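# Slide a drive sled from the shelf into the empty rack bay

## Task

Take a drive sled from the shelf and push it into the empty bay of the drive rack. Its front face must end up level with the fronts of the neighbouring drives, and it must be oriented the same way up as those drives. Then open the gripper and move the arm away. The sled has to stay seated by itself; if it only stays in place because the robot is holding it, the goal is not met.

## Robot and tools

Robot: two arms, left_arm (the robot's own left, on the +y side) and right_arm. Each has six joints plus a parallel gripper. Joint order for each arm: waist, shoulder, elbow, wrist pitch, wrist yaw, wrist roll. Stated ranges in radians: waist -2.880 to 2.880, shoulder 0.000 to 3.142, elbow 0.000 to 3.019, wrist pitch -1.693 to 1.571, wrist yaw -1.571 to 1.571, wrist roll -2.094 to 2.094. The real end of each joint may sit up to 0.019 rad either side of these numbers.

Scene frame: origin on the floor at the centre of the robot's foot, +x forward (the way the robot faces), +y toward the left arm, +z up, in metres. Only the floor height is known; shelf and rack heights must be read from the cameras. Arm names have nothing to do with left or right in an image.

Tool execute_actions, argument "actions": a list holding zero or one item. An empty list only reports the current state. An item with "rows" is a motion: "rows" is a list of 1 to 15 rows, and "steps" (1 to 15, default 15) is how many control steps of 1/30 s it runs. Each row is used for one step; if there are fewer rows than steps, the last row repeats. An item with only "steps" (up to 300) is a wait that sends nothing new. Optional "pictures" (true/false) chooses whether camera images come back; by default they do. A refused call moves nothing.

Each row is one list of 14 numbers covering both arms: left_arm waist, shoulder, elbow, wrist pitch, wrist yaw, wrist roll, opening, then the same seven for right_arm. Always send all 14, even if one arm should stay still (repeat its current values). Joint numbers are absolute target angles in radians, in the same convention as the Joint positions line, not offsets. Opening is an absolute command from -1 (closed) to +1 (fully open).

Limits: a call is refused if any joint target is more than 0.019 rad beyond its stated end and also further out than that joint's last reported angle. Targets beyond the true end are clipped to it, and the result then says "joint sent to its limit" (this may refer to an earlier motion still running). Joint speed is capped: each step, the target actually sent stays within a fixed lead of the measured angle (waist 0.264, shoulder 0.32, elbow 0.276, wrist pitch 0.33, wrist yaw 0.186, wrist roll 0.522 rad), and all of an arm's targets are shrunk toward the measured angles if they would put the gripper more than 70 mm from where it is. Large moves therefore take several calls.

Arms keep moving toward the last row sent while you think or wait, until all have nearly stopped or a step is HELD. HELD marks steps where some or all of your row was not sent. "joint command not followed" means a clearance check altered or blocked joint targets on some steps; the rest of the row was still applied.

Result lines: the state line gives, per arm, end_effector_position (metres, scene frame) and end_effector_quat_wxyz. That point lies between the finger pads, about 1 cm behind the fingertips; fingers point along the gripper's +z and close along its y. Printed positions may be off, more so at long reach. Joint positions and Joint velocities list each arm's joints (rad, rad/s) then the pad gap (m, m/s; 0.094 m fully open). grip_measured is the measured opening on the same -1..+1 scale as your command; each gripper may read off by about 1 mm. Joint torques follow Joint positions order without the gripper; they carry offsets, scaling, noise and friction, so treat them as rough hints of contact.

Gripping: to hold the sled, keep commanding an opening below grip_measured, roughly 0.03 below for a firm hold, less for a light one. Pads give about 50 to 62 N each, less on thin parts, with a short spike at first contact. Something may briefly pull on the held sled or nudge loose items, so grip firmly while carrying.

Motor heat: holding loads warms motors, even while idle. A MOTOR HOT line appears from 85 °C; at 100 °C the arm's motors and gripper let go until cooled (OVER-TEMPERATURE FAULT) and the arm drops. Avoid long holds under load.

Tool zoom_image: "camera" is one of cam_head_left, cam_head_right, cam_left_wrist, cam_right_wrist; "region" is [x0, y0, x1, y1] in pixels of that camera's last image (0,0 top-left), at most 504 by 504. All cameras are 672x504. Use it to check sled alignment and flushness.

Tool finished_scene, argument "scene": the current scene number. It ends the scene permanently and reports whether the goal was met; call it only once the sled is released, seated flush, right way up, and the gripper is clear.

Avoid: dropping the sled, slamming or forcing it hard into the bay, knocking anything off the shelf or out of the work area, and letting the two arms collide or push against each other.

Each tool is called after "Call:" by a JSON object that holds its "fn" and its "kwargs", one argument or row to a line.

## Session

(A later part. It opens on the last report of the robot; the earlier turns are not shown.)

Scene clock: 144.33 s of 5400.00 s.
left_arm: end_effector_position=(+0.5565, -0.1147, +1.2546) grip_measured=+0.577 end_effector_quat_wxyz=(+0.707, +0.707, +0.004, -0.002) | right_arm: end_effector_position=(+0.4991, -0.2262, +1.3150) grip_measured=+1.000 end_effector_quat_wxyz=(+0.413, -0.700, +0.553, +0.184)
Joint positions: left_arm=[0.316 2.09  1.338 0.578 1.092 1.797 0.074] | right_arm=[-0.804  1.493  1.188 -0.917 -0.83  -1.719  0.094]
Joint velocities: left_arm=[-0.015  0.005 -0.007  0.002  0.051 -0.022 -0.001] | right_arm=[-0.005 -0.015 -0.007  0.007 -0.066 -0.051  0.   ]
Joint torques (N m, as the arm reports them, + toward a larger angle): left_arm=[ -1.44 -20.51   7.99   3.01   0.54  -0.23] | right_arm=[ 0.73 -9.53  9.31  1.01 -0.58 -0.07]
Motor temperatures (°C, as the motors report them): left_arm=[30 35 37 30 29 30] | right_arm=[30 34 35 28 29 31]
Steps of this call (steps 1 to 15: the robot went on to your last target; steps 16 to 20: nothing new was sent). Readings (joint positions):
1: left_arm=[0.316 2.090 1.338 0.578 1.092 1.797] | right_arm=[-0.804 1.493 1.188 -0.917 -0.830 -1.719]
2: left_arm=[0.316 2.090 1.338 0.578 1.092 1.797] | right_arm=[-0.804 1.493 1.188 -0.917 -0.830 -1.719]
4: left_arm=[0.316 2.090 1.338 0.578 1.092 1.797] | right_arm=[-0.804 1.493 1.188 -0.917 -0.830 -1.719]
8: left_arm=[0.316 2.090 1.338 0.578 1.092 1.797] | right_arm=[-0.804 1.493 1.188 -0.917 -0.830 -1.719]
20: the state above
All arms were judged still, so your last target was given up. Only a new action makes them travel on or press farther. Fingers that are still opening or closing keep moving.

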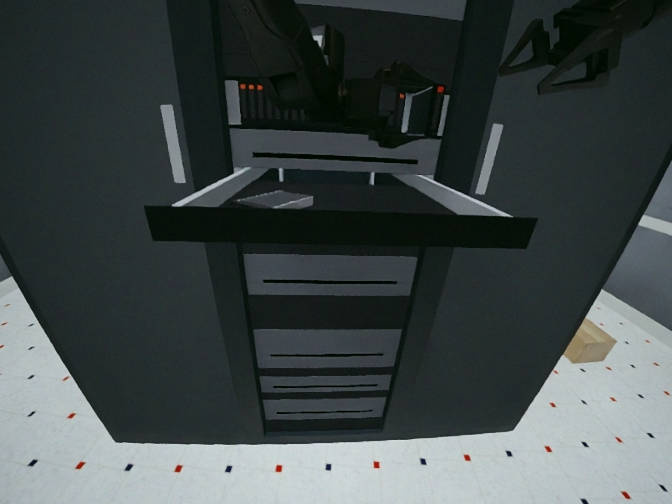

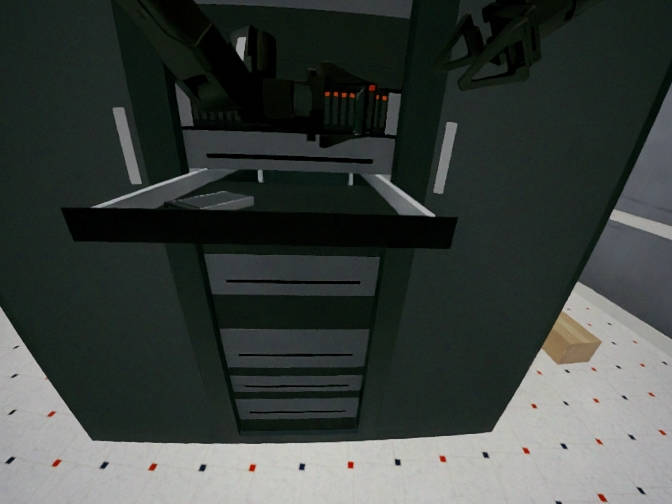

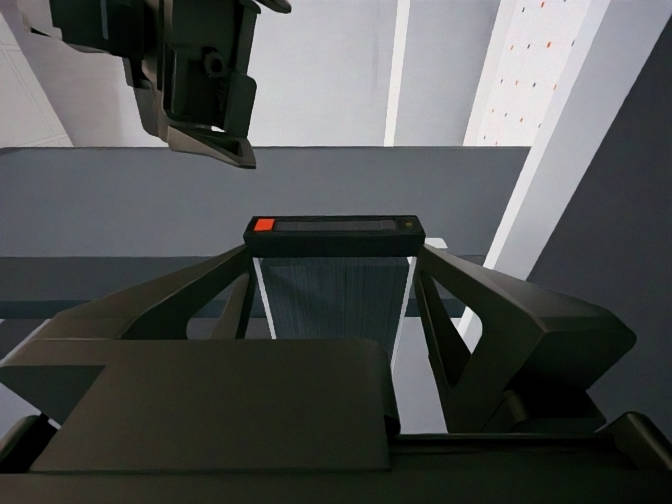

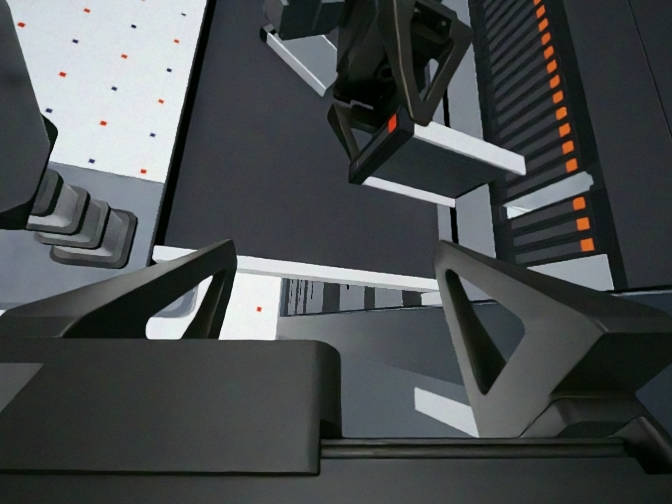

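Call:
{"fn": "execute_actions", "kwargs": {
  "actions": [
    {"rows": [[0.319,2.09,1.36,0.60,1.098,1.80,0.5,-0.8,1.5,1.2,-0.9,-0.83,-1.72,1.0],[0.321,2.092,1.369,0.594,1.0995,1.802,0.5,-0.8,1.5,1.2,-0.9,-0.83,-1.72,1.0],[0.323,2.094,1.378,0.588,1.101,1.804,0.5,-0.8,1.5,1.2,-0.9,-0.83,-1.72,1.0],[0.325,2.096,1.387,0.582,1.1025,1.806,0.5,-0.8,1.5,1.2,-0.9,-0.83,-1.72,1.0],[0.327,2.098,1.396,0.576,1.104,1.808,0.5,-0.8,1.5,1.2,-0.9,-0.83,-1.72,1.0],[0.329,2.10,1.405,0.57,1.1055,1.81,0.5,-0.8,1.5,1.2,-0.9,-0.83,-1.72,1.0],[0.331,2.102,1.414,0.564,1.107,1.812,0.5,-0.8,1.5,1.2,-0.9,-0.83,-1.72,1.0],[0.333,2.104,1.423,0.558,1.1085,1.814,0.5,-0.8,1.5,1.2,-0.9,-0.83,-1.72,1.0],[0.335,2.106,1.432,0.552,1.11,1.816,0.5,-0.8,1.5,1.2,-0.9,-0.83,-1.72,1.0],[0.336,2.108,1.441,0.546,1.1115,1.818,0.5,-0.8,1.5,1.2,-0.9,-0.83,-1.72,1.0],[0.336,2.11,1.45,0.54,1.113,1.82,0.5,-0.8,1.5,1.2,-0.9,-0.83,-1.72,1.0]], "steps": 15}
  ],
  "pictures": false
}}

Call:
{"fn": "execute_actions", "kwargs": {
  "actions": [
    {"steps": 25}
  ]
}}

Scene clock: 150.37 s of 5400.00 s.
left_arm: end_effector_position=(+0.5749, -0.1134, +1.2593) grip_measured=+0.577 end_effector_quat_wxyz=(+0.710, +0.705, -0.000, +0.003) | right_arm: end_effector_position=(+0.4991, -0.2262, +1.3150) grip_measured=+1.000 end_effector_quat_wxyz=(+0.413, -0.700, +0.553, +0.184)
Joint positions: left_arm=[0.33  2.113 1.395 0.555 1.107 1.8   0.074] | right_arm=[-0.804  1.493  1.188 -0.917 -0.83  -1.719  0.094]
Joint velocities: left_arm=[0.044 0.005 0.076 0.012 0.051 0.081 0.001] | right_arm=[ 0.005 -0.005 -0.017 -0.012 -0.022 -0.051  0.   ]
Joint torques (N m, as the arm reports them, + toward a larger angle): left_arm=[ -0.36 -19.31  10.73   1.14   0.51   0.01] | right_arm=[ 0.72 -9.54  9.33  1.   -0.58 -0.07]
Motor temperatures (°C, as the motors report them): left_arm=[30 36 37 31 29 30] | right_arm=[30 34 35 28 29 31]
Steps of this call (steps 1 to 90: nothing new was sent; then 2.53 s passed at rest; steps 91 to 105: all 15 steps of this action). Readings (joint positions):
91: left_arm=[0.316 2.090 1.338 0.578 1.092 1.797] | right_arm=[-0.804 1.493 1.188 -0.917 -0.830 -1.719]
92: left_arm=[0.316 2.090 1.338 0.578 1.093 1.797] | right_arm=[-0.804 1.493 1.188 -0.917 -0.830 -1.719]
94: left_arm=[0.316 2.091 1.338 0.578 1.096 1.797] | right_arm=[-0.804 1.493 1.188 -0.917 -0.830 -1.719]
98: left_arm=[0.317 2.098 1.348 0.577 1.103 1.797] | right_arm=[-0.804 1.493 1.188 -0.917 -0.830 -1.719]
105: the state above

Scene clock: 151.20 s of 5400.00 s.
left_arm: end_effector_position=(+0.5768, -0.1121, +1.2603) grip_measured=+0.577 end_effector_quat_wxyz=(+0.710, +0.704, -0.001, +0.005) | right_arm: end_effector_position=(+0.4991, -0.2262, +1.3150) grip_measured=+1.000 end_effector_quat_wxyz=(+0.413, -0.700, +0.553, +0.184)
Joint positions: left_arm=[0.332 2.113 1.398 0.555 1.108 1.801 0.074] | right_arm=[-0.804  1.493  1.188 -0.917 -0.83  -1.719  0.094]
Joint velocities: left_arm=[-0.015 -0.005 -0.002 -0.002  0.007  0.022 -0.002] | right_arm=[-0.024 -0.015 -0.002 -0.007 -0.022 -0.007  0.   ]
Joint torques (N m, as the arm reports them, + toward a larger angle): left_arm=[ -0.81 -19.73  10.74   1.1    0.5    0.07] | right_arm=[ 0.72 -9.54  9.32  1.   -0.57 -0.08]
Motor temperatures (°C, as the motors report them): left_arm=[30 36 37 30 29 30] | right_arm=[30 34 35 28 29 31]
Steps of this call (steps 1 to 15: the robot went on to your last target; steps 16 to 25: nothing new was sent). Readings (joint positions):
1: left_arm=[0.331 2.113 1.397 0.555 1.107 1.800] | right_arm=[-0.804 1.493 1.188 -0.917 -0.830 -1.719]
2: left_arm=[0.332 2.113 1.398 0.555 1.107 1.800] | right_arm=[-0.804 1.493 1.188 -0.917 -0.830 -1.719]
4: left_arm=[0.332 2.113 1.398 0.555 1.107 1.800] | right_arm=[-0.804 1.493 1.188 -0.917 -0.830 -1.719]
8: left_arm=[0.332 2.113 1.398 0.555 1.108 1.801] | right_arm=[-0.804 1.493 1.188 -0.917 -0.830 -1.719]
25: the state above
All arms were judged still, so your last target was given up. Only a new action makes them travel on or press farther. Fingers that are still opening or closing keep moving.

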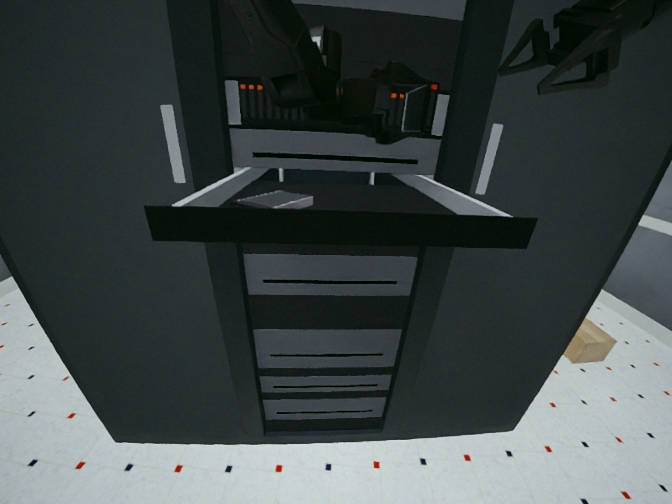

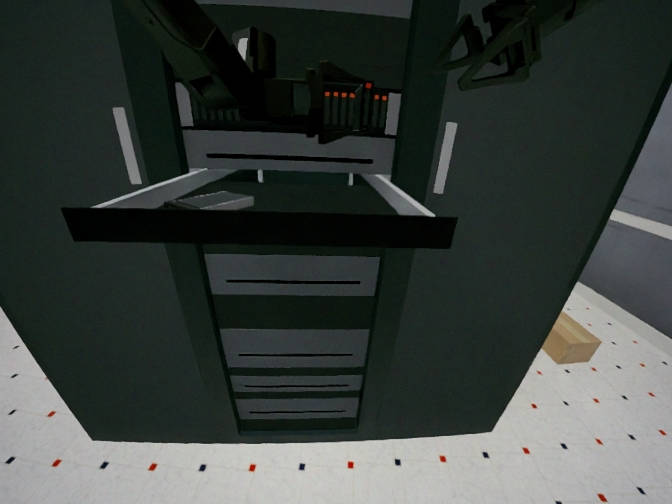

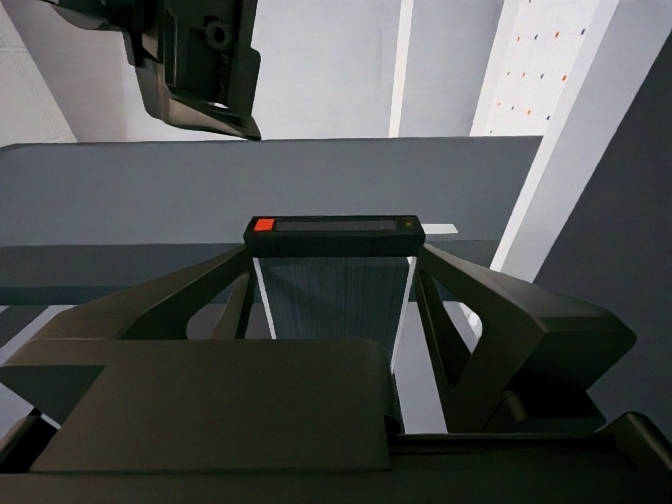

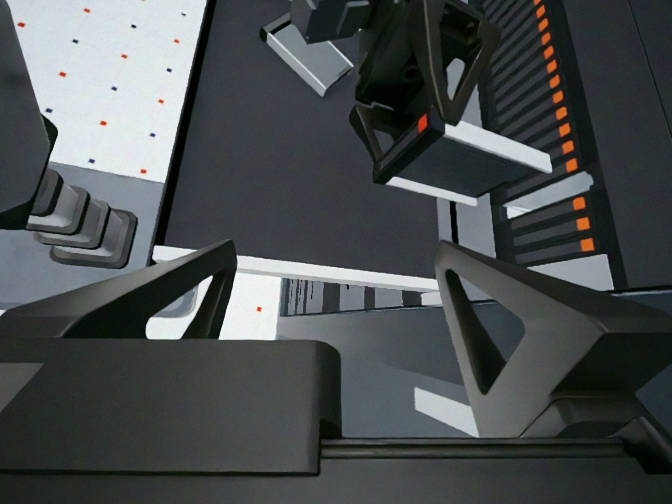

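Call:
{"fn": "zoom_image", "kwargs": {
  "camera": "cam_right_wrist",
  "region": [400, 80, 640, 260]
}}

Call:
{"fn": "zoom_image", "kwargs": {
  "camera": "cam_head_right",
  "region": [290, 50, 420, 150]
}}

Region (400, 80, 640, 260) of cam_right_wrist's 672x504 image, scaled by 2.100, with more detail than that image has; it fills the top 378 rows of this view, and the rest is white.

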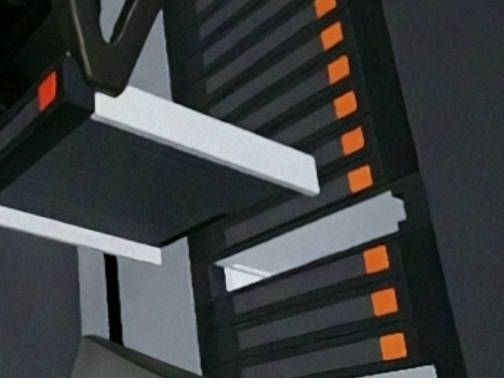

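Region (290, 50, 420, 150) of cam_head_right's 672x504 image, scaled by 3.877, with more detail than that image has; it fills the top 388 rows of this view, and the rest is white.

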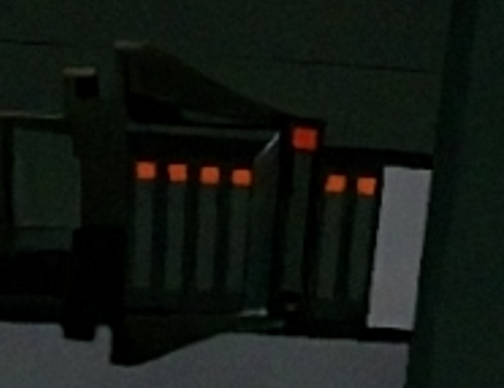

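Call:
{"fn": "execute_actions", "kwargs": {
  "actions": [
    {"rows": [[0.337,2.113,1.456,0.535,1.114,1.821,0.5,-0.8,1.5,1.2,-0.9,-0.83,-1.72,1.0],[0.338,2.116,1.462,0.53,1.115,1.822,0.5,-0.8,1.5,1.2,-0.9,-0.83,-1.72,1.0],[0.339,2.119,1.468,0.526,1.116,1.822,0.5,-0.8,1.5,1.2,-0.9,-0.83,-1.72,1.0],[0.34,2.122,1.474,0.521,1.117,1.823,0.5,-0.8,1.5,1.2,-0.9,-0.83,-1.72,1.0],[0.341,2.125,1.48,0.516,1.118,1.824,0.5,-0.8,1.5,1.2,-0.9,-0.83,-1.72,1.0],[0.342,2.128,1.486,0.512,1.119,1.824,0.5,-0.8,1.5,1.2,-0.9,-0.83,-1.72,1.0],[0.343,2.131,1.492,0.507,1.12,1.825,0.5,-0.8,1.5,1.2,-0.9,-0.83,-1.72,1.0],[0.344,2.134,1.498,0.502,1.121,1.826,0.5,-0.8,1.5,1.2,-0.9,-0.83,-1.72,1.0],[0.345,2.137,1.504,0.498,1.122,1.826,0.5,-0.8,1.5,1.2,-0.9,-0.83,-1.72,1.0],[0.346,2.14,1.51,0.493,1.123,1.827,0.5,-0.8,1.5,1.2,-0.9,-0.83,-1.72,1.0],[0.347,2.143,1.516,0.489,1.124,1.828,0.5,-0.8,1.5,1.2,-0.9,-0.83,-1.72,1.0],[0.348,2.145,1.522,0.484,1.125,1.828,0.5,-0.8,1.5,1.2,-0.9,-0.83,-1.72,1.0],[0.349,2.147,1.528,0.48,1.127,1.829,0.5,-0.8,1.5,1.2,-0.9,-0.83,-1.72,1.0],[0.35,2.15,1.534,0.475,1.128,1.83,0.5,-0.8,1.5,1.2,-0.9,-0.83,-1.72,1.0]], "steps": 15}
  ],
  "pictures": false
}}

Call:
{"fn": "execute_actions", "kwargs": {
  "actions": [
    {"steps": 25}
  ]
}}

Scene clock: 154.70 s of 5400.00 s.
left_arm: end_effector_position=(+0.5942, -0.1162, +1.2592) grip_measured=+0.577 end_effector_quat_wxyz=(+0.708, +0.707, +0.001, -0.003) | right_arm: end_effector_position=(+0.4991, -0.2262, +1.3150) grip_measured=+1.000 end_effector_quat_wxyz=(+0.413, -0.700, +0.553, +0.184)
Joint positions: left_arm=[0.339 2.147 1.471 0.494 1.122 1.808 0.074] | right_arm=[-0.804  1.493  1.188 -0.917 -0.83  -1.719  0.094]
Joint velocities: left_arm=[ 0.034  0.054  0.125 -0.071 -0.037  0.007  0.   ] | right_arm=[ 0.005 -0.005  0.012 -0.017 -0.007  0.022  0.   ]
Joint torques (N m, as the arm reports them, + toward a larger angle): left_arm=[ -0.23 -20.02  11.36   1.19   0.55   0.03] | right_arm=[ 0.72 -9.57  9.31  1.01 -0.58 -0.07]
Motor temperatures (°C, as the motors report them): left_arm=[30 36 37 30 29 30] | right_arm=[30 34 36 28 29 31]
Steps of this call (steps 1 to 90: nothing new was sent; steps 91 to 105: all 15 steps of this action). Readings (joint positions):
91: left_arm=[0.332 2.113 1.398 0.554 1.108 1.801] | right_arm=[-0.804 1.493 1.188 -0.917 -0.830 -1.719]
92: left_arm=[0.332 2.113 1.399 0.552 1.109 1.802] | right_arm=[-0.804 1.493 1.188 -0.917 -0.830 -1.719]
94: left_arm=[0.332 2.115 1.404 0.544 1.111 1.802] | right_arm=[-0.804 1.493 1.188 -0.917 -0.830 -1.719]
98: left_arm=[0.333 2.126 1.430 0.526 1.115 1.804] | right_arm=[-0.804 1.493 1.188 -0.917 -0.830 -1.719]
105: the state above

Scene clock: 155.53 s of 5400.00 s.
left_arm: end_effector_position=(+0.5980, -0.1135, +1.2585) grip_measured=+0.577 end_effector_quat_wxyz=(+0.707, +0.707, +0.002, -0.001) | right_arm: end_effector_position=(+0.4991, -0.2262, +1.3150) grip_measured=+1.000 end_effector_quat_wxyz=(+0.413, -0.700, +0.553, +0.184)
Joint positions: left_arm=[0.345 2.15  1.477 0.489 1.123 1.811 0.074] | right_arm=[-0.804  1.493  1.188 -0.917 -0.83  -1.719  0.094]
Joint velocities: left_arm=[ 0.015 -0.015  0.007 -0.022  0.051  0.007 -0.001] | right_arm=[-0.005  0.005 -0.012 -0.027 -0.022  0.007  0.   ]
Joint torques (N m, as the arm reports them, + toward a larger angle): left_arm=[ -1.2  -19.73  11.39   1.16   0.56   0.02] | right_arm=[ 0.67 -9.58  9.31  1.01 -0.57 -0.07]
Motor temperatures (°C, as the motors report them): left_arm=[30 36 37 30 29 30] | right_arm=[30 34 36 28 29 31]
Steps of this call (steps 1 to 15: the robot went on to your last target; steps 16 to 25: nothing new was sent). Readings (joint positions):
1: left_arm=[0.341 2.149 1.474 0.492 1.122 1.809] | right_arm=[-0.804 1.493 1.188 -0.917 -0.830 -1.719]
2: left_arm=[0.342 2.149 1.476 0.491 1.122 1.809] | right_arm=[-0.804 1.493 1.188 -0.917 -0.830 -1.719]
4: left_arm=[0.344 2.150 1.477 0.490 1.122 1.810] | right_arm=[-0.804 1.493 1.188 -0.917 -0.830 -1.719]
8: left_arm=[0.345 2.150 1.477 0.489 1.123 1.810] | right_arm=[-0.804 1.493 1.188 -0.917 -0.830 -1.719]
25: the state above
All arms were judged still, so your last target was given up. Only a new action makes them travel on or press farther. Fingers that are still opening or closing keep moving.

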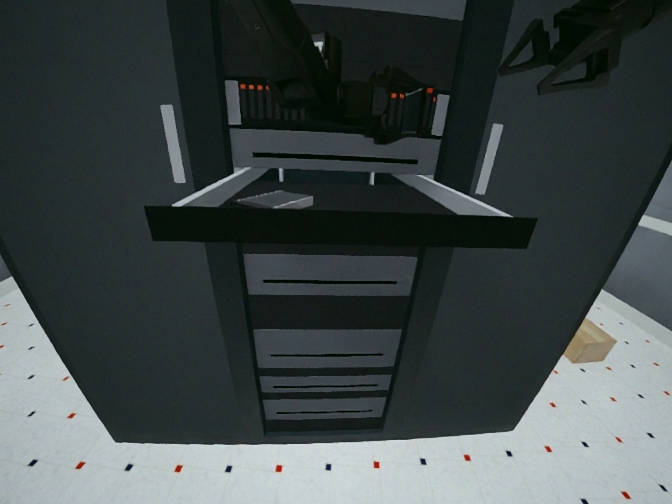

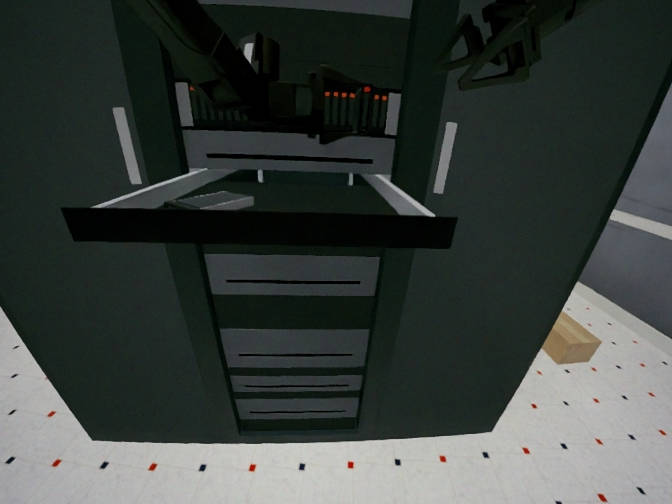

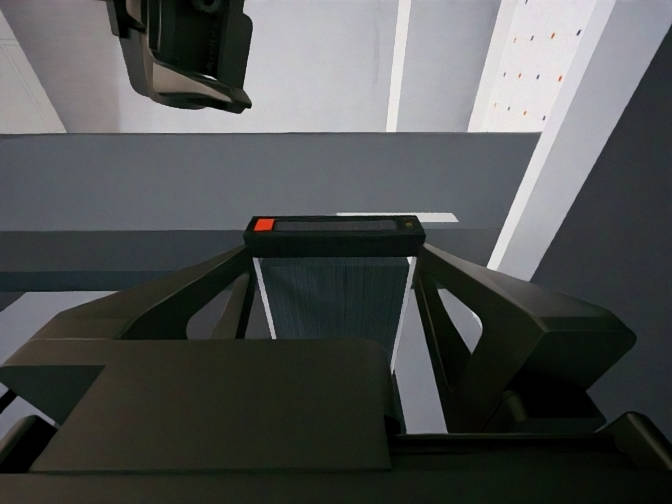

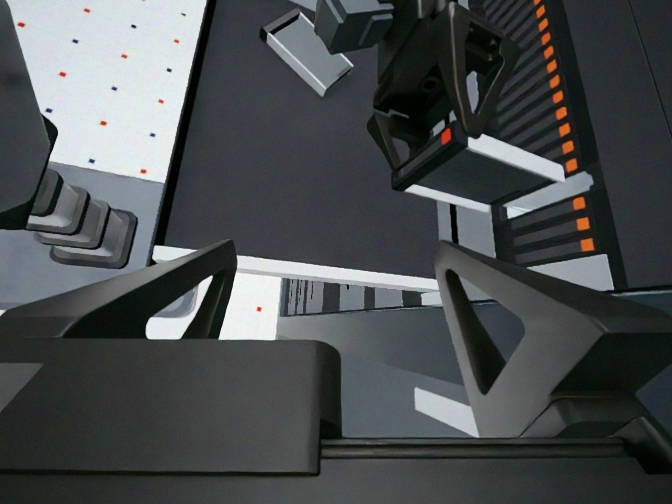

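Call:
{"fn": "zoom_image", "kwargs": {
  "camera": "cam_right_wrist",
  "region": [440, 110, 640, 260]
}}

Call:
{"fn": "zoom_image", "kwargs": {
  "camera": "cam_head_right",
  "region": [300, 60, 410, 150]
}}

Region (440, 110, 640, 260) of cam_right_wrist's 672x504 image, scaled by 2.520, with more detail than that image has; it fills the top 378 rows of this view, and the rest is white.

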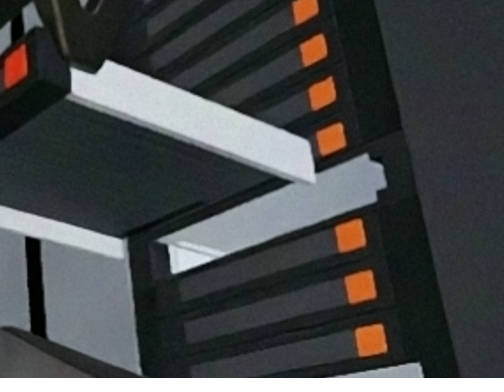

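Region (300, 60, 410, 150) of cam_head_right's 672x504 image, scaled by 4.582, with more detail than that image has; it fills the top 412 rows of this view, and the rest is white.

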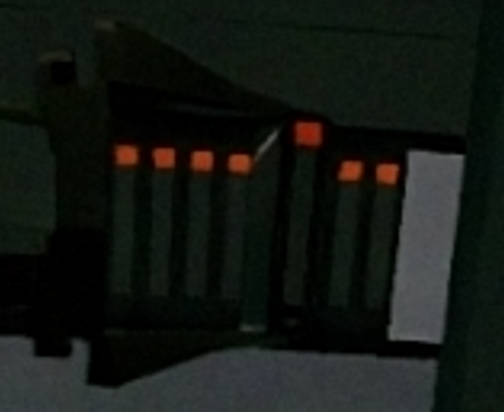

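Call:
{"fn": "execute_actions", "kwargs": {
  "actions": [
    {"rows": [[0.353,2.153,1.54,0.472,1.129,1.8305,0.5,-0.8,1.5,1.2,-0.9,-0.83,-1.72,1.0],[0.354,2.155,1.545,0.469,1.13,1.831,0.5,-0.8,1.5,1.2,-0.9,-0.83,-1.72,1.0],[0.355,2.158,1.551,0.466,1.131,1.8315,0.5,-0.8,1.5,1.2,-0.9,-0.83,-1.72,1.0],[0.356,2.161,1.556,0.463,1.131,1.832,0.5,-0.8,1.5,1.2,-0.9,-0.83,-1.72,1.0],[0.357,2.164,1.562,0.46,1.132,1.8325,0.5,-0.8,1.5,1.2,-0.9,-0.83,-1.72,1.0],[0.358,2.166,1.567,0.457,1.133,1.833,0.5,-0.8,1.5,1.2,-0.9,-0.83,-1.72,1.0],[0.359,2.169,1.573,0.454,1.134,1.8335,0.5,-0.8,1.5,1.2,-0.9,-0.83,-1.72,1.0],[0.36,2.172,1.579,0.452,1.135,1.834,0.5,-0.8,1.5,1.2,-0.9,-0.83,-1.72,1.0],[0.361,2.174,1.584,0.449,1.136,1.8345,0.5,-0.8,1.5,1.2,-0.9,-0.83,-1.72,1.0],[0.362,2.177,1.59,0.446,1.137,1.835,0.5,-0.8,1.5,1.2,-0.9,-0.83,-1.72,1.0],[0.363,2.18,1.595,0.443,1.137,1.8355,0.5,-0.8,1.5,1.2,-0.9,-0.83,-1.72,1.0],[0.364,2.183,1.601,0.44,1.138,1.836,0.5,-0.8,1.5,1.2,-0.9,-0.83,-1.72,1.0],[0.364,2.185,1.606,0.437,1.139,1.8365,0.5,-0.8,1.5,1.2,-0.9,-0.83,-1.72,1.0],[0.364,2.188,1.612,0.434,1.14,1.837,0.5,-0.8,1.5,1.2,-0.9,-0.83,-1.72,1.0]], "steps": 15}
  ],
  "pictures": false
}}

Call:
{"fn": "execute_actions", "kwargs": {
  "actions": [
    {"steps": 25}
  ]
}}

Scene clock: 159.93 s of 5400.00 s.
left_arm: end_effector_position=(+0.6130, -0.1153, +1.2587) grip_measured=+0.577 end_effector_quat_wxyz=(+0.708, +0.706, -0.005, -0.004) | right_arm: end_effector_position=(+0.4991, -0.2262, +1.3150) grip_measured=+1.000 end_effector_quat_wxyz=(+0.413, -0.700, +0.553, +0.184)
Joint positions: left_arm=[0.353 2.182 1.542 0.453 1.145 1.821 0.074] | right_arm=[-0.804  1.493  1.188 -0.917 -0.83  -1.719  0.094]
Joint velocities: left_arm=[-0.005  0.044  0.056 -0.056  0.007 -0.007  0.   ] | right_arm=[-0.015  0.005  0.002 -0.002 -0.007 -0.007  0.   ]
Joint torques (N m, as the arm reports them, + toward a larger angle): left_arm=[ -0.85 -19.91  12.12   1.04   0.04  -0.1 ] | right_arm=[ 0.74 -9.52  9.31  1.01 -0.57 -0.07]
Motor temperatures (°C, as the motors report them): left_arm=[30 36 38 30 29 30] | right_arm=[30 34 36 28 29 31]
Steps of this call (steps 1 to 90: nothing new was sent; then 0.90 s passed at rest; steps 91 to 105: all 15 steps of this action). Readings (joint positions):
91: left_arm=[0.345 2.150 1.477 0.489 1.123 1.811] | right_arm=[-0.804 1.493 1.188 -0.917 -0.830 -1.719]
92: left_arm=[0.345 2.150 1.479 0.487 1.124 1.811] | right_arm=[-0.804 1.493 1.188 -0.917 -0.830 -1.719]
94: left_arm=[0.345 2.154 1.486 0.482 1.126 1.812] | right_arm=[-0.804 1.493 1.188 -0.917 -0.830 -1.719]
98: left_arm=[0.347 2.165 1.510 0.471 1.129 1.813] | right_arm=[-0.804 1.493 1.188 -0.917 -0.830 -1.719]
105: the state above

Scene clock: 160.77 s of 5400.00 s.
left_arm: end_effector_position=(+0.6129, -0.1155, +1.2585) grip_measured=+0.577 end_effector_quat_wxyz=(+0.708, +0.706, -0.006, -0.005) | right_arm: end_effector_position=(+0.4991, -0.2262, +1.3150) grip_measured=+1.000 end_effector_quat_wxyz=(+0.413, -0.700, +0.553, +0.184)
Joint positions: left_arm=[0.353 2.183 1.544 0.449 1.148 1.824 0.074] | right_arm=[-0.804  1.493  1.188 -0.917 -0.83  -1.719  0.094]
Joint velocities: left_arm=[-0.005 -0.005  0.012  0.007  0.007 -0.007  0.   ] | right_arm=[-0.015  0.005  0.002  0.002 -0.007  0.007  0.   ]
Joint torques (N m, as the arm reports them, + toward a larger angle): left_arm=[ -0.77 -19.99  12.19   0.98  -0.03   0.  ] | right_arm=[ 0.67 -9.58  9.32  1.02 -0.58 -0.07]
Motor temperatures (°C, as the motors report them): left_arm=[30 36 38 30 29 30] | right_arm=[30 34 36 28 29 31]
Steps of this call (steps 1 to 15: the robot went on to your last target; steps 16 to 25: nothing new was sent). Readings (joint positions):
1: left_arm=[0.353 2.183 1.544 0.452 1.146 1.823] | right_arm=[-0.804 1.493 1.188 -0.917 -0.830 -1.719]
2: left_arm=[0.353 2.183 1.544 0.451 1.147 1.823] | right_arm=[-0.804 1.493 1.188 -0.917 -0.830 -1.719]
4: left_arm=[0.353 2.183 1.544 0.450 1.148 1.824] | right_arm=[-0.804 1.493 1.188 -0.917 -0.830 -1.719]
8: left_arm=[0.353 2.183 1.544 0.449 1.148 1.824] | right_arm=[-0.804 1.493 1.188 -0.917 -0.830 -1.719]
25: the state above
All arms were judged still, so your last target was given up. Only a new action makes them travel on or press farther. Fingers that are still opening or closing keep moving.

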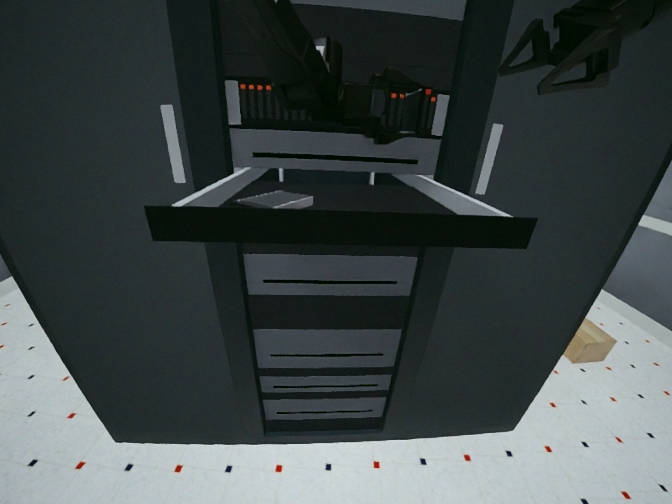

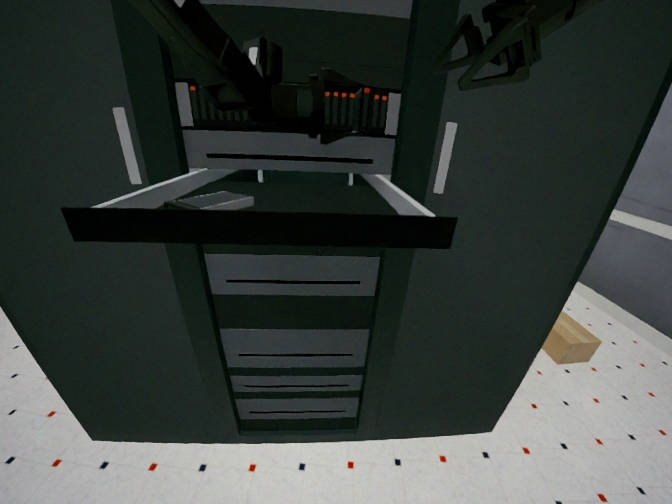

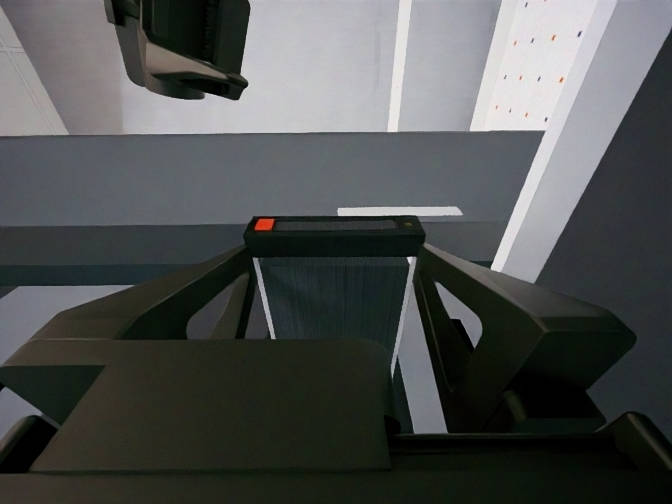

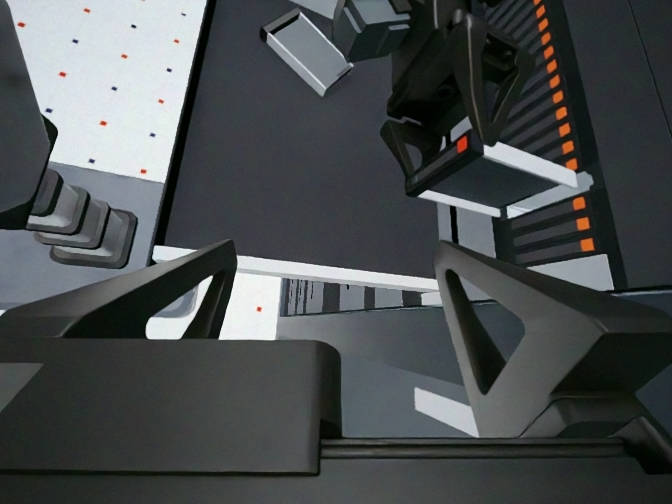

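Call:
{"fn": "zoom_image", "kwargs": {
  "camera": "cam_right_wrist",
  "region": [470, 130, 630, 250]
}}

Call:
{"fn": "zoom_image", "kwargs": {
  "camera": "cam_head_right",
  "region": [310, 65, 410, 150]
}}

Call:
{"fn": "zoom_image", "kwargs": {
  "camera": "cam_head_left",
  "region": [360, 65, 460, 150]
}}

Region (470, 130, 630, 250) of cam_right_wrist's 672x504 image, scaled by 3.150, with more detail than that image has; it fills the top 378 rows of this view, and the rest is white.

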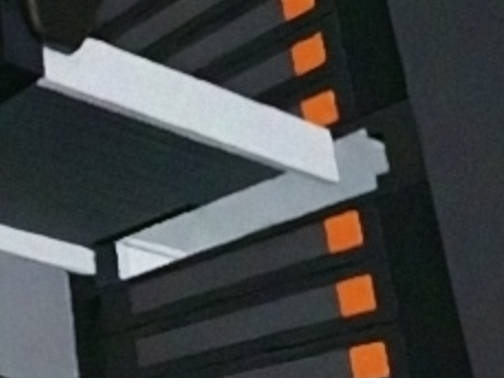

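Region (310, 65, 410, 150) of cam_head_right's 672x504 image, scaled by 5.040, with more detail than that image has; it fills the top 428 rows of this view, and the rest is white.

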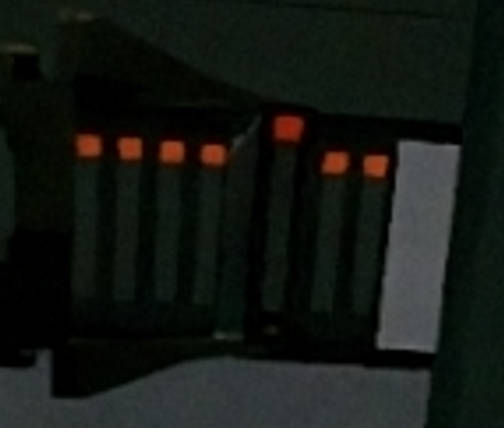

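Region (360, 65, 460, 150) of cam_head_left's 672x504 image, scaled by 5.040, with more detail than that image has; it fills the top 428 rows of this view, and the rest is white.

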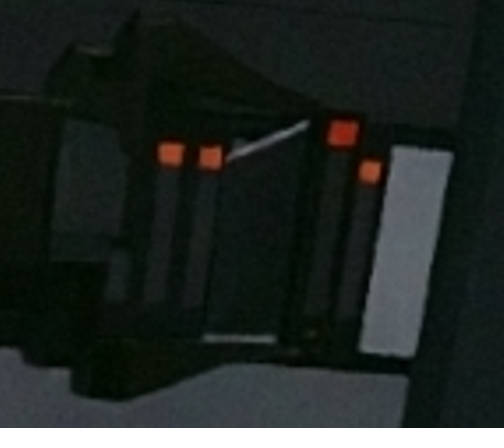

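Call:
{"fn": "execute_actions", "kwargs": {
  "actions": [
    {"rows": [[0.352,2.18,1.55,0.46,1.14,1.82,0.5,-0.8,1.5,1.2,-0.9,-0.83,-1.72,1.0],[0.35,2.175,1.546,0.466,1.136,1.817,0.5,-0.8,1.5,1.2,-0.9,-0.83,-1.72,1.0],[0.348,2.17,1.542,0.472,1.132,1.814,0.5,-0.8,1.5,1.2,-0.9,-0.83,-1.72,1.0],[0.346,2.165,1.538,0.478,1.128,1.811,0.5,-0.8,1.5,1.2,-0.9,-0.83,-1.72,1.0],[0.344,2.16,1.534,0.484,1.124,1.808,0.5,-0.8,1.5,1.2,-0.9,-0.83,-1.72,1.0],[0.342,2.155,1.531,0.49,1.12,1.805,0.5,-0.8,1.5,1.2,-0.9,-0.83,-1.72,1.0],[0.341,2.15,1.528,0.495,1.117,1.802,0.5,-0.8,1.5,1.2,-0.9,-0.83,-1.72,1.0],[0.34,2.145,1.525,0.5,1.115,1.80,0.5,-0.8,1.5,1.2,-0.9,-0.83,-1.72,1.0],[0.34,2.14,1.525,0.5,1.115,1.80,0.5,-0.8,1.5,1.2,-0.9,-0.83,-1.72,1.0]], "steps": 15}
  ],
  "pictures": false
}}

Call:
{"fn": "execute_actions", "kwargs": {
  "actions": [
    {"steps": 25}
  ],
  "pictures": false
}}

Scene clock: 165.47 s of 5400.00 s.
left_arm: end_effector_position=(+0.6095, -0.1136, +1.2463) grip_measured=+0.577 end_effector_quat_wxyz=(+0.703, +0.711, +0.012, -0.004) | right_arm: end_effector_position=(+0.4991, -0.2262, +1.3150) grip_measured=+1.000 end_effector_quat_wxyz=(+0.413, -0.700, +0.553, +0.184)
Joint positions: left_arm=[0.353 2.182 1.512 0.464 1.118 1.813 0.074] | right_arm=[-0.804  1.493  1.188 -0.917 -0.83  -1.719  0.094]
Joint velocities: left_arm=[ 0.015 -0.024 -0.007 -0.002 -0.007 -0.022  0.   ] | right_arm=[ 0.005 -0.005 -0.022 -0.007 -0.007  0.022  0.   ]
Joint torques (N m, as the arm reports them, + toward a larger angle): left_arm=[ -2.35 -23.05   8.22   3.09   0.18  -0.27] | right_arm=[ 0.66 -9.56  9.33  1.01 -0.58 -0.07]
Motor temperatures (°C, as the motors report them): left_arm=[30 36 39 30 29 30] | right_arm=[30 34 36 28 29 31]
Steps of this call (steps 1 to 90: nothing new was sent; then 1.20 s passed at rest; steps 91 to 105: all 15 steps of this action). Readings (joint positions):
91: left_arm=[0.353 2.183 1.543 0.449 1.148 1.824] | right_arm=[-0.804 1.493 1.188 -0.917 -0.830 -1.719]
92: left_arm=[0.353 2.183 1.542 0.449 1.147 1.824] | right_arm=[-0.804 1.493 1.188 -0.917 -0.830 -1.719]
94: left_arm=[0.353 2.183 1.537 0.449 1.139 1.824] | right_arm=[-0.804 1.493 1.188 -0.917 -0.830 -1.719]
98: left_arm=[0.353 2.183 1.521 0.456 1.120 1.820] | right_arm=[-0.804 1.493 1.188 -0.917 -0.830 -1.719]
105: the state above

Scene clock: 166.30 s of 5400.00 s.
left_arm: end_effector_position=(+0.6099, -0.1132, +1.2503) grip_measured=+0.577 end_effector_quat_wxyz=(+0.704, +0.710, +0.011, -0.002) | right_arm: end_effector_position=(+0.4991, -0.2262, +1.3150) grip_measured=+1.000 end_effector_quat_wxyz=(+0.413, -0.700, +0.553, +0.184)
Joint positions: left_arm=[0.353 2.177 1.512 0.465 1.118 1.812 0.074] | right_arm=[-0.804  1.493  1.188 -0.917 -0.83  -1.719  0.094]
Joint velocities: left_arm=[-0.024 -0.015 -0.002  0.007  0.022 -0.037 -0.001] | right_arm=[ 0.005  0.005 -0.002 -0.007 -0.037  0.051  0.   ]
Joint torques (N m, as the arm reports them, + toward a larger angle): left_arm=[ -1.66 -23.49   8.23   2.99   0.18  -0.25] | right_arm=[ 0.72 -9.54  9.31  1.02 -0.58 -0.08]
Motor temperatures (°C, as the motors report them): left_arm=[30 36 39 30 29 30] | right_arm=[30 34 36 28 29 31]
Steps of this call (steps 1 to 15: the robot went on to your last target; steps 16 to 25: nothing new was sent). Readings (joint positions):
1: left_arm=[0.353 2.181 1.512 0.464 1.118 1.813] | right_arm=[-0.804 1.493 1.188 -0.917 -0.830 -1.719]
2: left_arm=[0.353 2.181 1.512 0.464 1.118 1.813] | right_arm=[-0.804 1.493 1.188 -0.917 -0.830 -1.719]
4: left_arm=[0.353 2.179 1.512 0.465 1.118 1.812] | right_arm=[-0.804 1.493 1.188 -0.917 -0.830 -1.719]
8: left_arm=[0.353 2.177 1.512 0.465 1.118 1.812] | right_arm=[-0.804 1.493 1.188 -0.917 -0.830 -1.719]
25: the state above
All arms were judged still, so your last target was given up. Only a new action makes them travel on or press farther. Fingers that are still opening or closing keep moving.

Call:
{"fn": "execute_actions", "kwargs": {
  "actions": [
    {"rows": [[0.338,2.136,1.525,0.5,1.115,1.80,0.5,-0.8,1.5,1.2,-0.9,-0.83,-1.72,1.0],[0.336,2.132,1.525,0.5,1.115,1.80,0.5,-0.8,1.5,1.2,-0.9,-0.83,-1.72,1.0],[0.334,2.128,1.525,0.5,1.115,1.80,0.5,-0.8,1.5,1.2,-0.9,-0.83,-1.72,1.0],[0.332,2.124,1.525,0.5,1.115,1.80,0.5,-0.8,1.5,1.2,-0.9,-0.83,-1.72,1.0],[0.331,2.121,1.525,0.5,1.115,1.80,0.5,-0.8,1.5,1.2,-0.9,-0.83,-1.72,1.0]], "steps": 15}
  ],
  "pictures": false
}}

Call:
{"fn": "execute_actions", "kwargs": {
  "actions": [
    {"steps": 25}
  ],
  "pictures": false
}}

Scene clock: 167.53 s of 5400.00 s.
left_arm: end_effector_position=(+0.6054, -0.1190, +1.2688) grip_measured=+0.577 end_effector_quat_wxyz=(+0.708, +0.706, -0.000, +0.002) | right_arm: end_effector_position=(+0.4991, -0.2262, +1.3150) grip_measured=+1.000 end_effector_quat_wxyz=(+0.413, -0.700, +0.553, +0.184)
Joint positions: left_arm=[0.34  2.152 1.512 0.465 1.118 1.812 0.074] | right_arm=[-0.804  1.493  1.188 -0.917 -0.83  -1.719  0.094]
Joint velocities: left_arm=[ 0.005  0.015 -0.002 -0.027 -0.051 -0.125  0.001] | right_arm=[-0.005  0.015 -0.012  0.002 -0.051 -0.066  0.   ]
Joint torques (N m, as the arm reports them, + toward a larger angle): left_arm=[ -2.23 -23.19   8.21   2.97   0.21  -0.22] | right_arm=[ 0.71 -9.51  9.31  1.   -0.57 -0.07]
Motor temperatures (°C, as the motors report them): left_arm=[30 36 39 30 29 30] | right_arm=[30 34 36 28 29 31]
Steps of this call (steps 1 to 22: nothing new was sent; steps 23 to 37: all 15 steps of this action). Readings (joint positions):
23: left_arm=[0.353 2.176 1.512 0.465 1.118 1.812] | right_arm=[-0.804 1.493 1.188 -0.917 -0.830 -1.719]
24: left_arm=[0.352 2.176 1.512 0.465 1.118 1.812] | right_arm=[-0.804 1.493 1.188 -0.917 -0.830 -1.719]
26: left_arm=[0.351 2.174 1.512 0.465 1.118 1.812] | right_arm=[-0.804 1.493 1.188 -0.917 -0.830 -1.719]
30: left_arm=[0.347 2.165 1.512 0.465 1.118 1.812] | right_arm=[-0.804 1.493 1.188 -0.917 -0.830 -1.719]
37: the state above

Scene clock: 168.37 s of 5400.00 s.
left_arm: end_effector_position=(+0.6054, -0.1190, +1.2688) grip_measured=+0.577 end_effector_quat_wxyz=(+0.708, +0.706, -0.000, +0.002) | right_arm: end_effector_position=(+0.4991, -0.2262, +1.3150) grip_measured=+1.000 end_effector_quat_wxyz=(+0.413, -0.700, +0.553, +0.184)
Joint positions: left_arm=[0.34  2.152 1.512 0.465 1.118 1.812 0.074] | right_arm=[-0.804  1.493  1.188 -0.917 -0.83  -1.719  0.094]
Joint velocities: left_arm=[-0.005 -0.005  0.007  0.002 -0.007 -0.007  0.   ] | right_arm=[-0.005 -0.015 -0.017  0.007  0.051 -0.081  0.   ]
Joint torques (N m, as the arm reports them, + toward a larger angle): left_arm=[ -1.81 -23.48   8.43   2.96   0.17  -0.25] | right_arm=[ 0.62 -9.48  9.32  1.01 -0.57 -0.07]
Motor temperatures (°C, as the motors report them): left_arm=[30 36 39 30 29 30] | right_arm=[30 34 36 28 29 31]
Steps of this call (steps 1 to 15: the robot went on to your last target; steps 16 to 25: nothing new was sent). Readings (joint positions):
1: left_arm=[0.340 2.152 1.512 0.465 1.118 1.812] | right_arm=[-0.804 1.493 1.188 -0.917 -0.830 -1.719]
2: left_arm=[0.340 2.152 1.512 0.465 1.118 1.812] | right_arm=[-0.804 1.493 1.188 -0.917 -0.830 -1.719]
4: left_arm=[0.340 2.152 1.512 0.465 1.118 1.812] | right_arm=[-0.804 1.493 1.188 -0.917 -0.830 -1.719]
8: left_arm=[0.340 2.152 1.512 0.465 1.118 1.812] | right_arm=[-0.804 1.493 1.188 -0.917 -0.830 -1.719]
25: the state above
All arms were judged still, so your last target was given up. Only a new action makes them travel on or press farther. Fingers that are still opening or closing keep moving.

Call:
{"fn": "execute_actions", "kwargs": {
  "actions": []
}}

Call:
{"fn": "zoom_image", "kwargs": {
  "camera": "cam_right_wrist",
  "region": [470, 130, 630, 250]
}}

Call:
{"fn": "zoom_image", "kwargs": {
  "camera": "cam_head_left",
  "region": [360, 65, 460, 150]
}}

Scene clock: 169.03 s of 5400.00 s.
left_arm: end_effector_position=(+0.6054, -0.1190, +1.2688) grip_measured=+0.577 end_effector_quat_wxyz=(+0.708, +0.706, -0.000, +0.002) | right_arm: end_effector_position=(+0.4991, -0.2262, +1.3150) grip_measured=+1.000 end_effector_quat_wxyz=(+0.413, -0.700, +0.553, +0.184)
Joint positions: left_arm=[0.34  2.152 1.512 0.465 1.118 1.812 0.074] | right_arm=[-0.804  1.493  1.188 -0.917 -0.83  -1.719  0.094]
Joint velocities: left_arm=[ 0.005 -0.015 -0.002  0.012  0.022 -0.007 -0.001] | right_arm=[-0.015 -0.005 -0.002 -0.017 -0.022  0.11   0.   ]
Joint torques (N m, as the arm reports them, + toward a larger angle): left_arm=[ -1.63 -22.53   8.25   2.95   0.19  -0.23] | right_arm=[ 0.72 -9.49  9.31  0.99 -0.58 -0.07]
Motor temperatures (°C, as the motors report them): left_arm=[30 36 39 30 29 30] | right_arm=[30 34 36 28 29 31]
Steps of this call (steps 1 to 20: nothing new was sent). Readings (joint positions):
1: left_arm=[0.340 2.152 1.512 0.465 1.118 1.812] | right_arm=[-0.804 1.493 1.188 -0.917 -0.830 -1.719]
2: left_arm=[0.340 2.152 1.512 0.465 1.118 1.812] | right_arm=[-0.804 1.493 1.188 -0.917 -0.830 -1.719]
4: left_arm=[0.340 2.152 1.512 0.465 1.118 1.812] | right_arm=[-0.804 1.493 1.188 -0.917 -0.830 -1.719]
8: left_arm=[0.340 2.152 1.512 0.465 1.118 1.812] | right_arm=[-0.804 1.493 1.188 -0.917 -0.830 -1.719]
20: the state above

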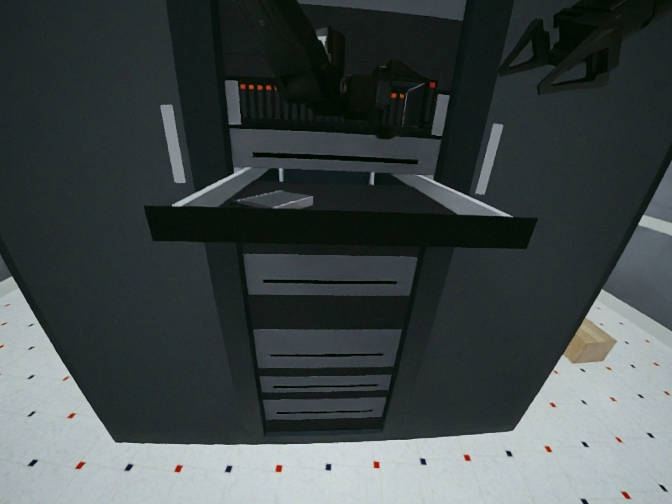

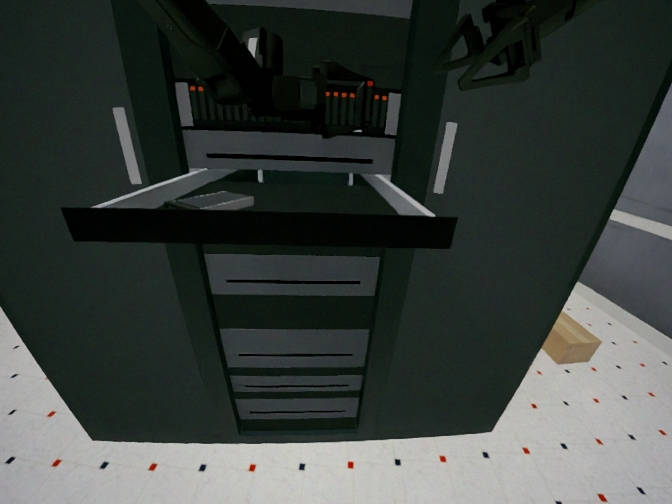

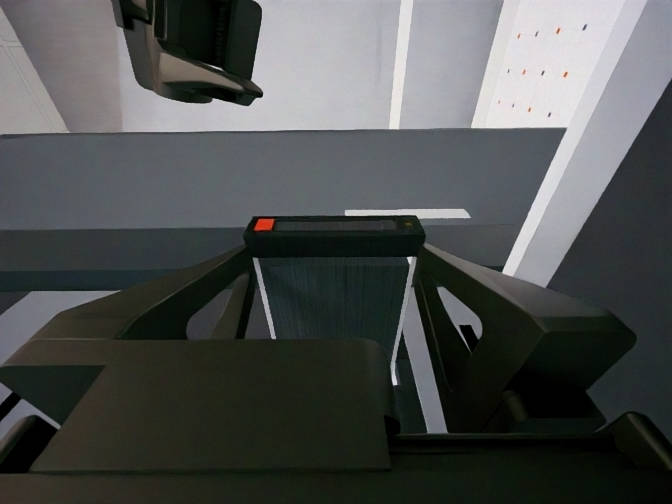

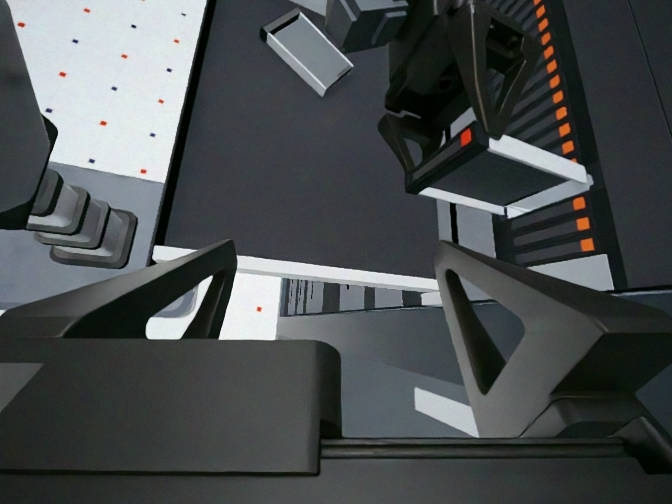

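Region (470, 130, 630, 250) of cam_right_wrist's 672x504 image, scaled by 3.150, with more detail than that image has; it fills the top 378 rows of this view, and the rest is white.

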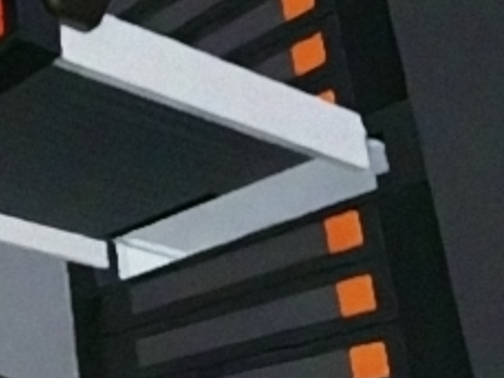

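Region (360, 65, 460, 150) of cam_head_left's 672x504 image, scaled by 5.040, with more detail than that image has; it fills the top 428 rows of this view, and the rest is white.

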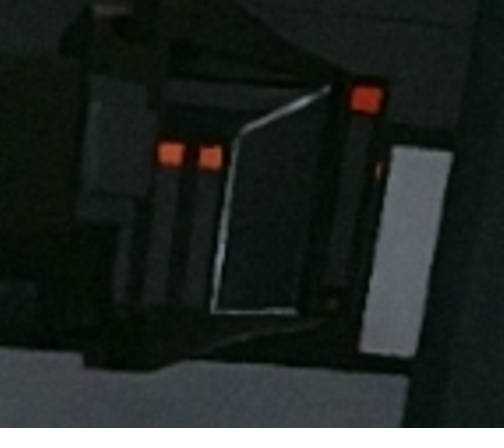

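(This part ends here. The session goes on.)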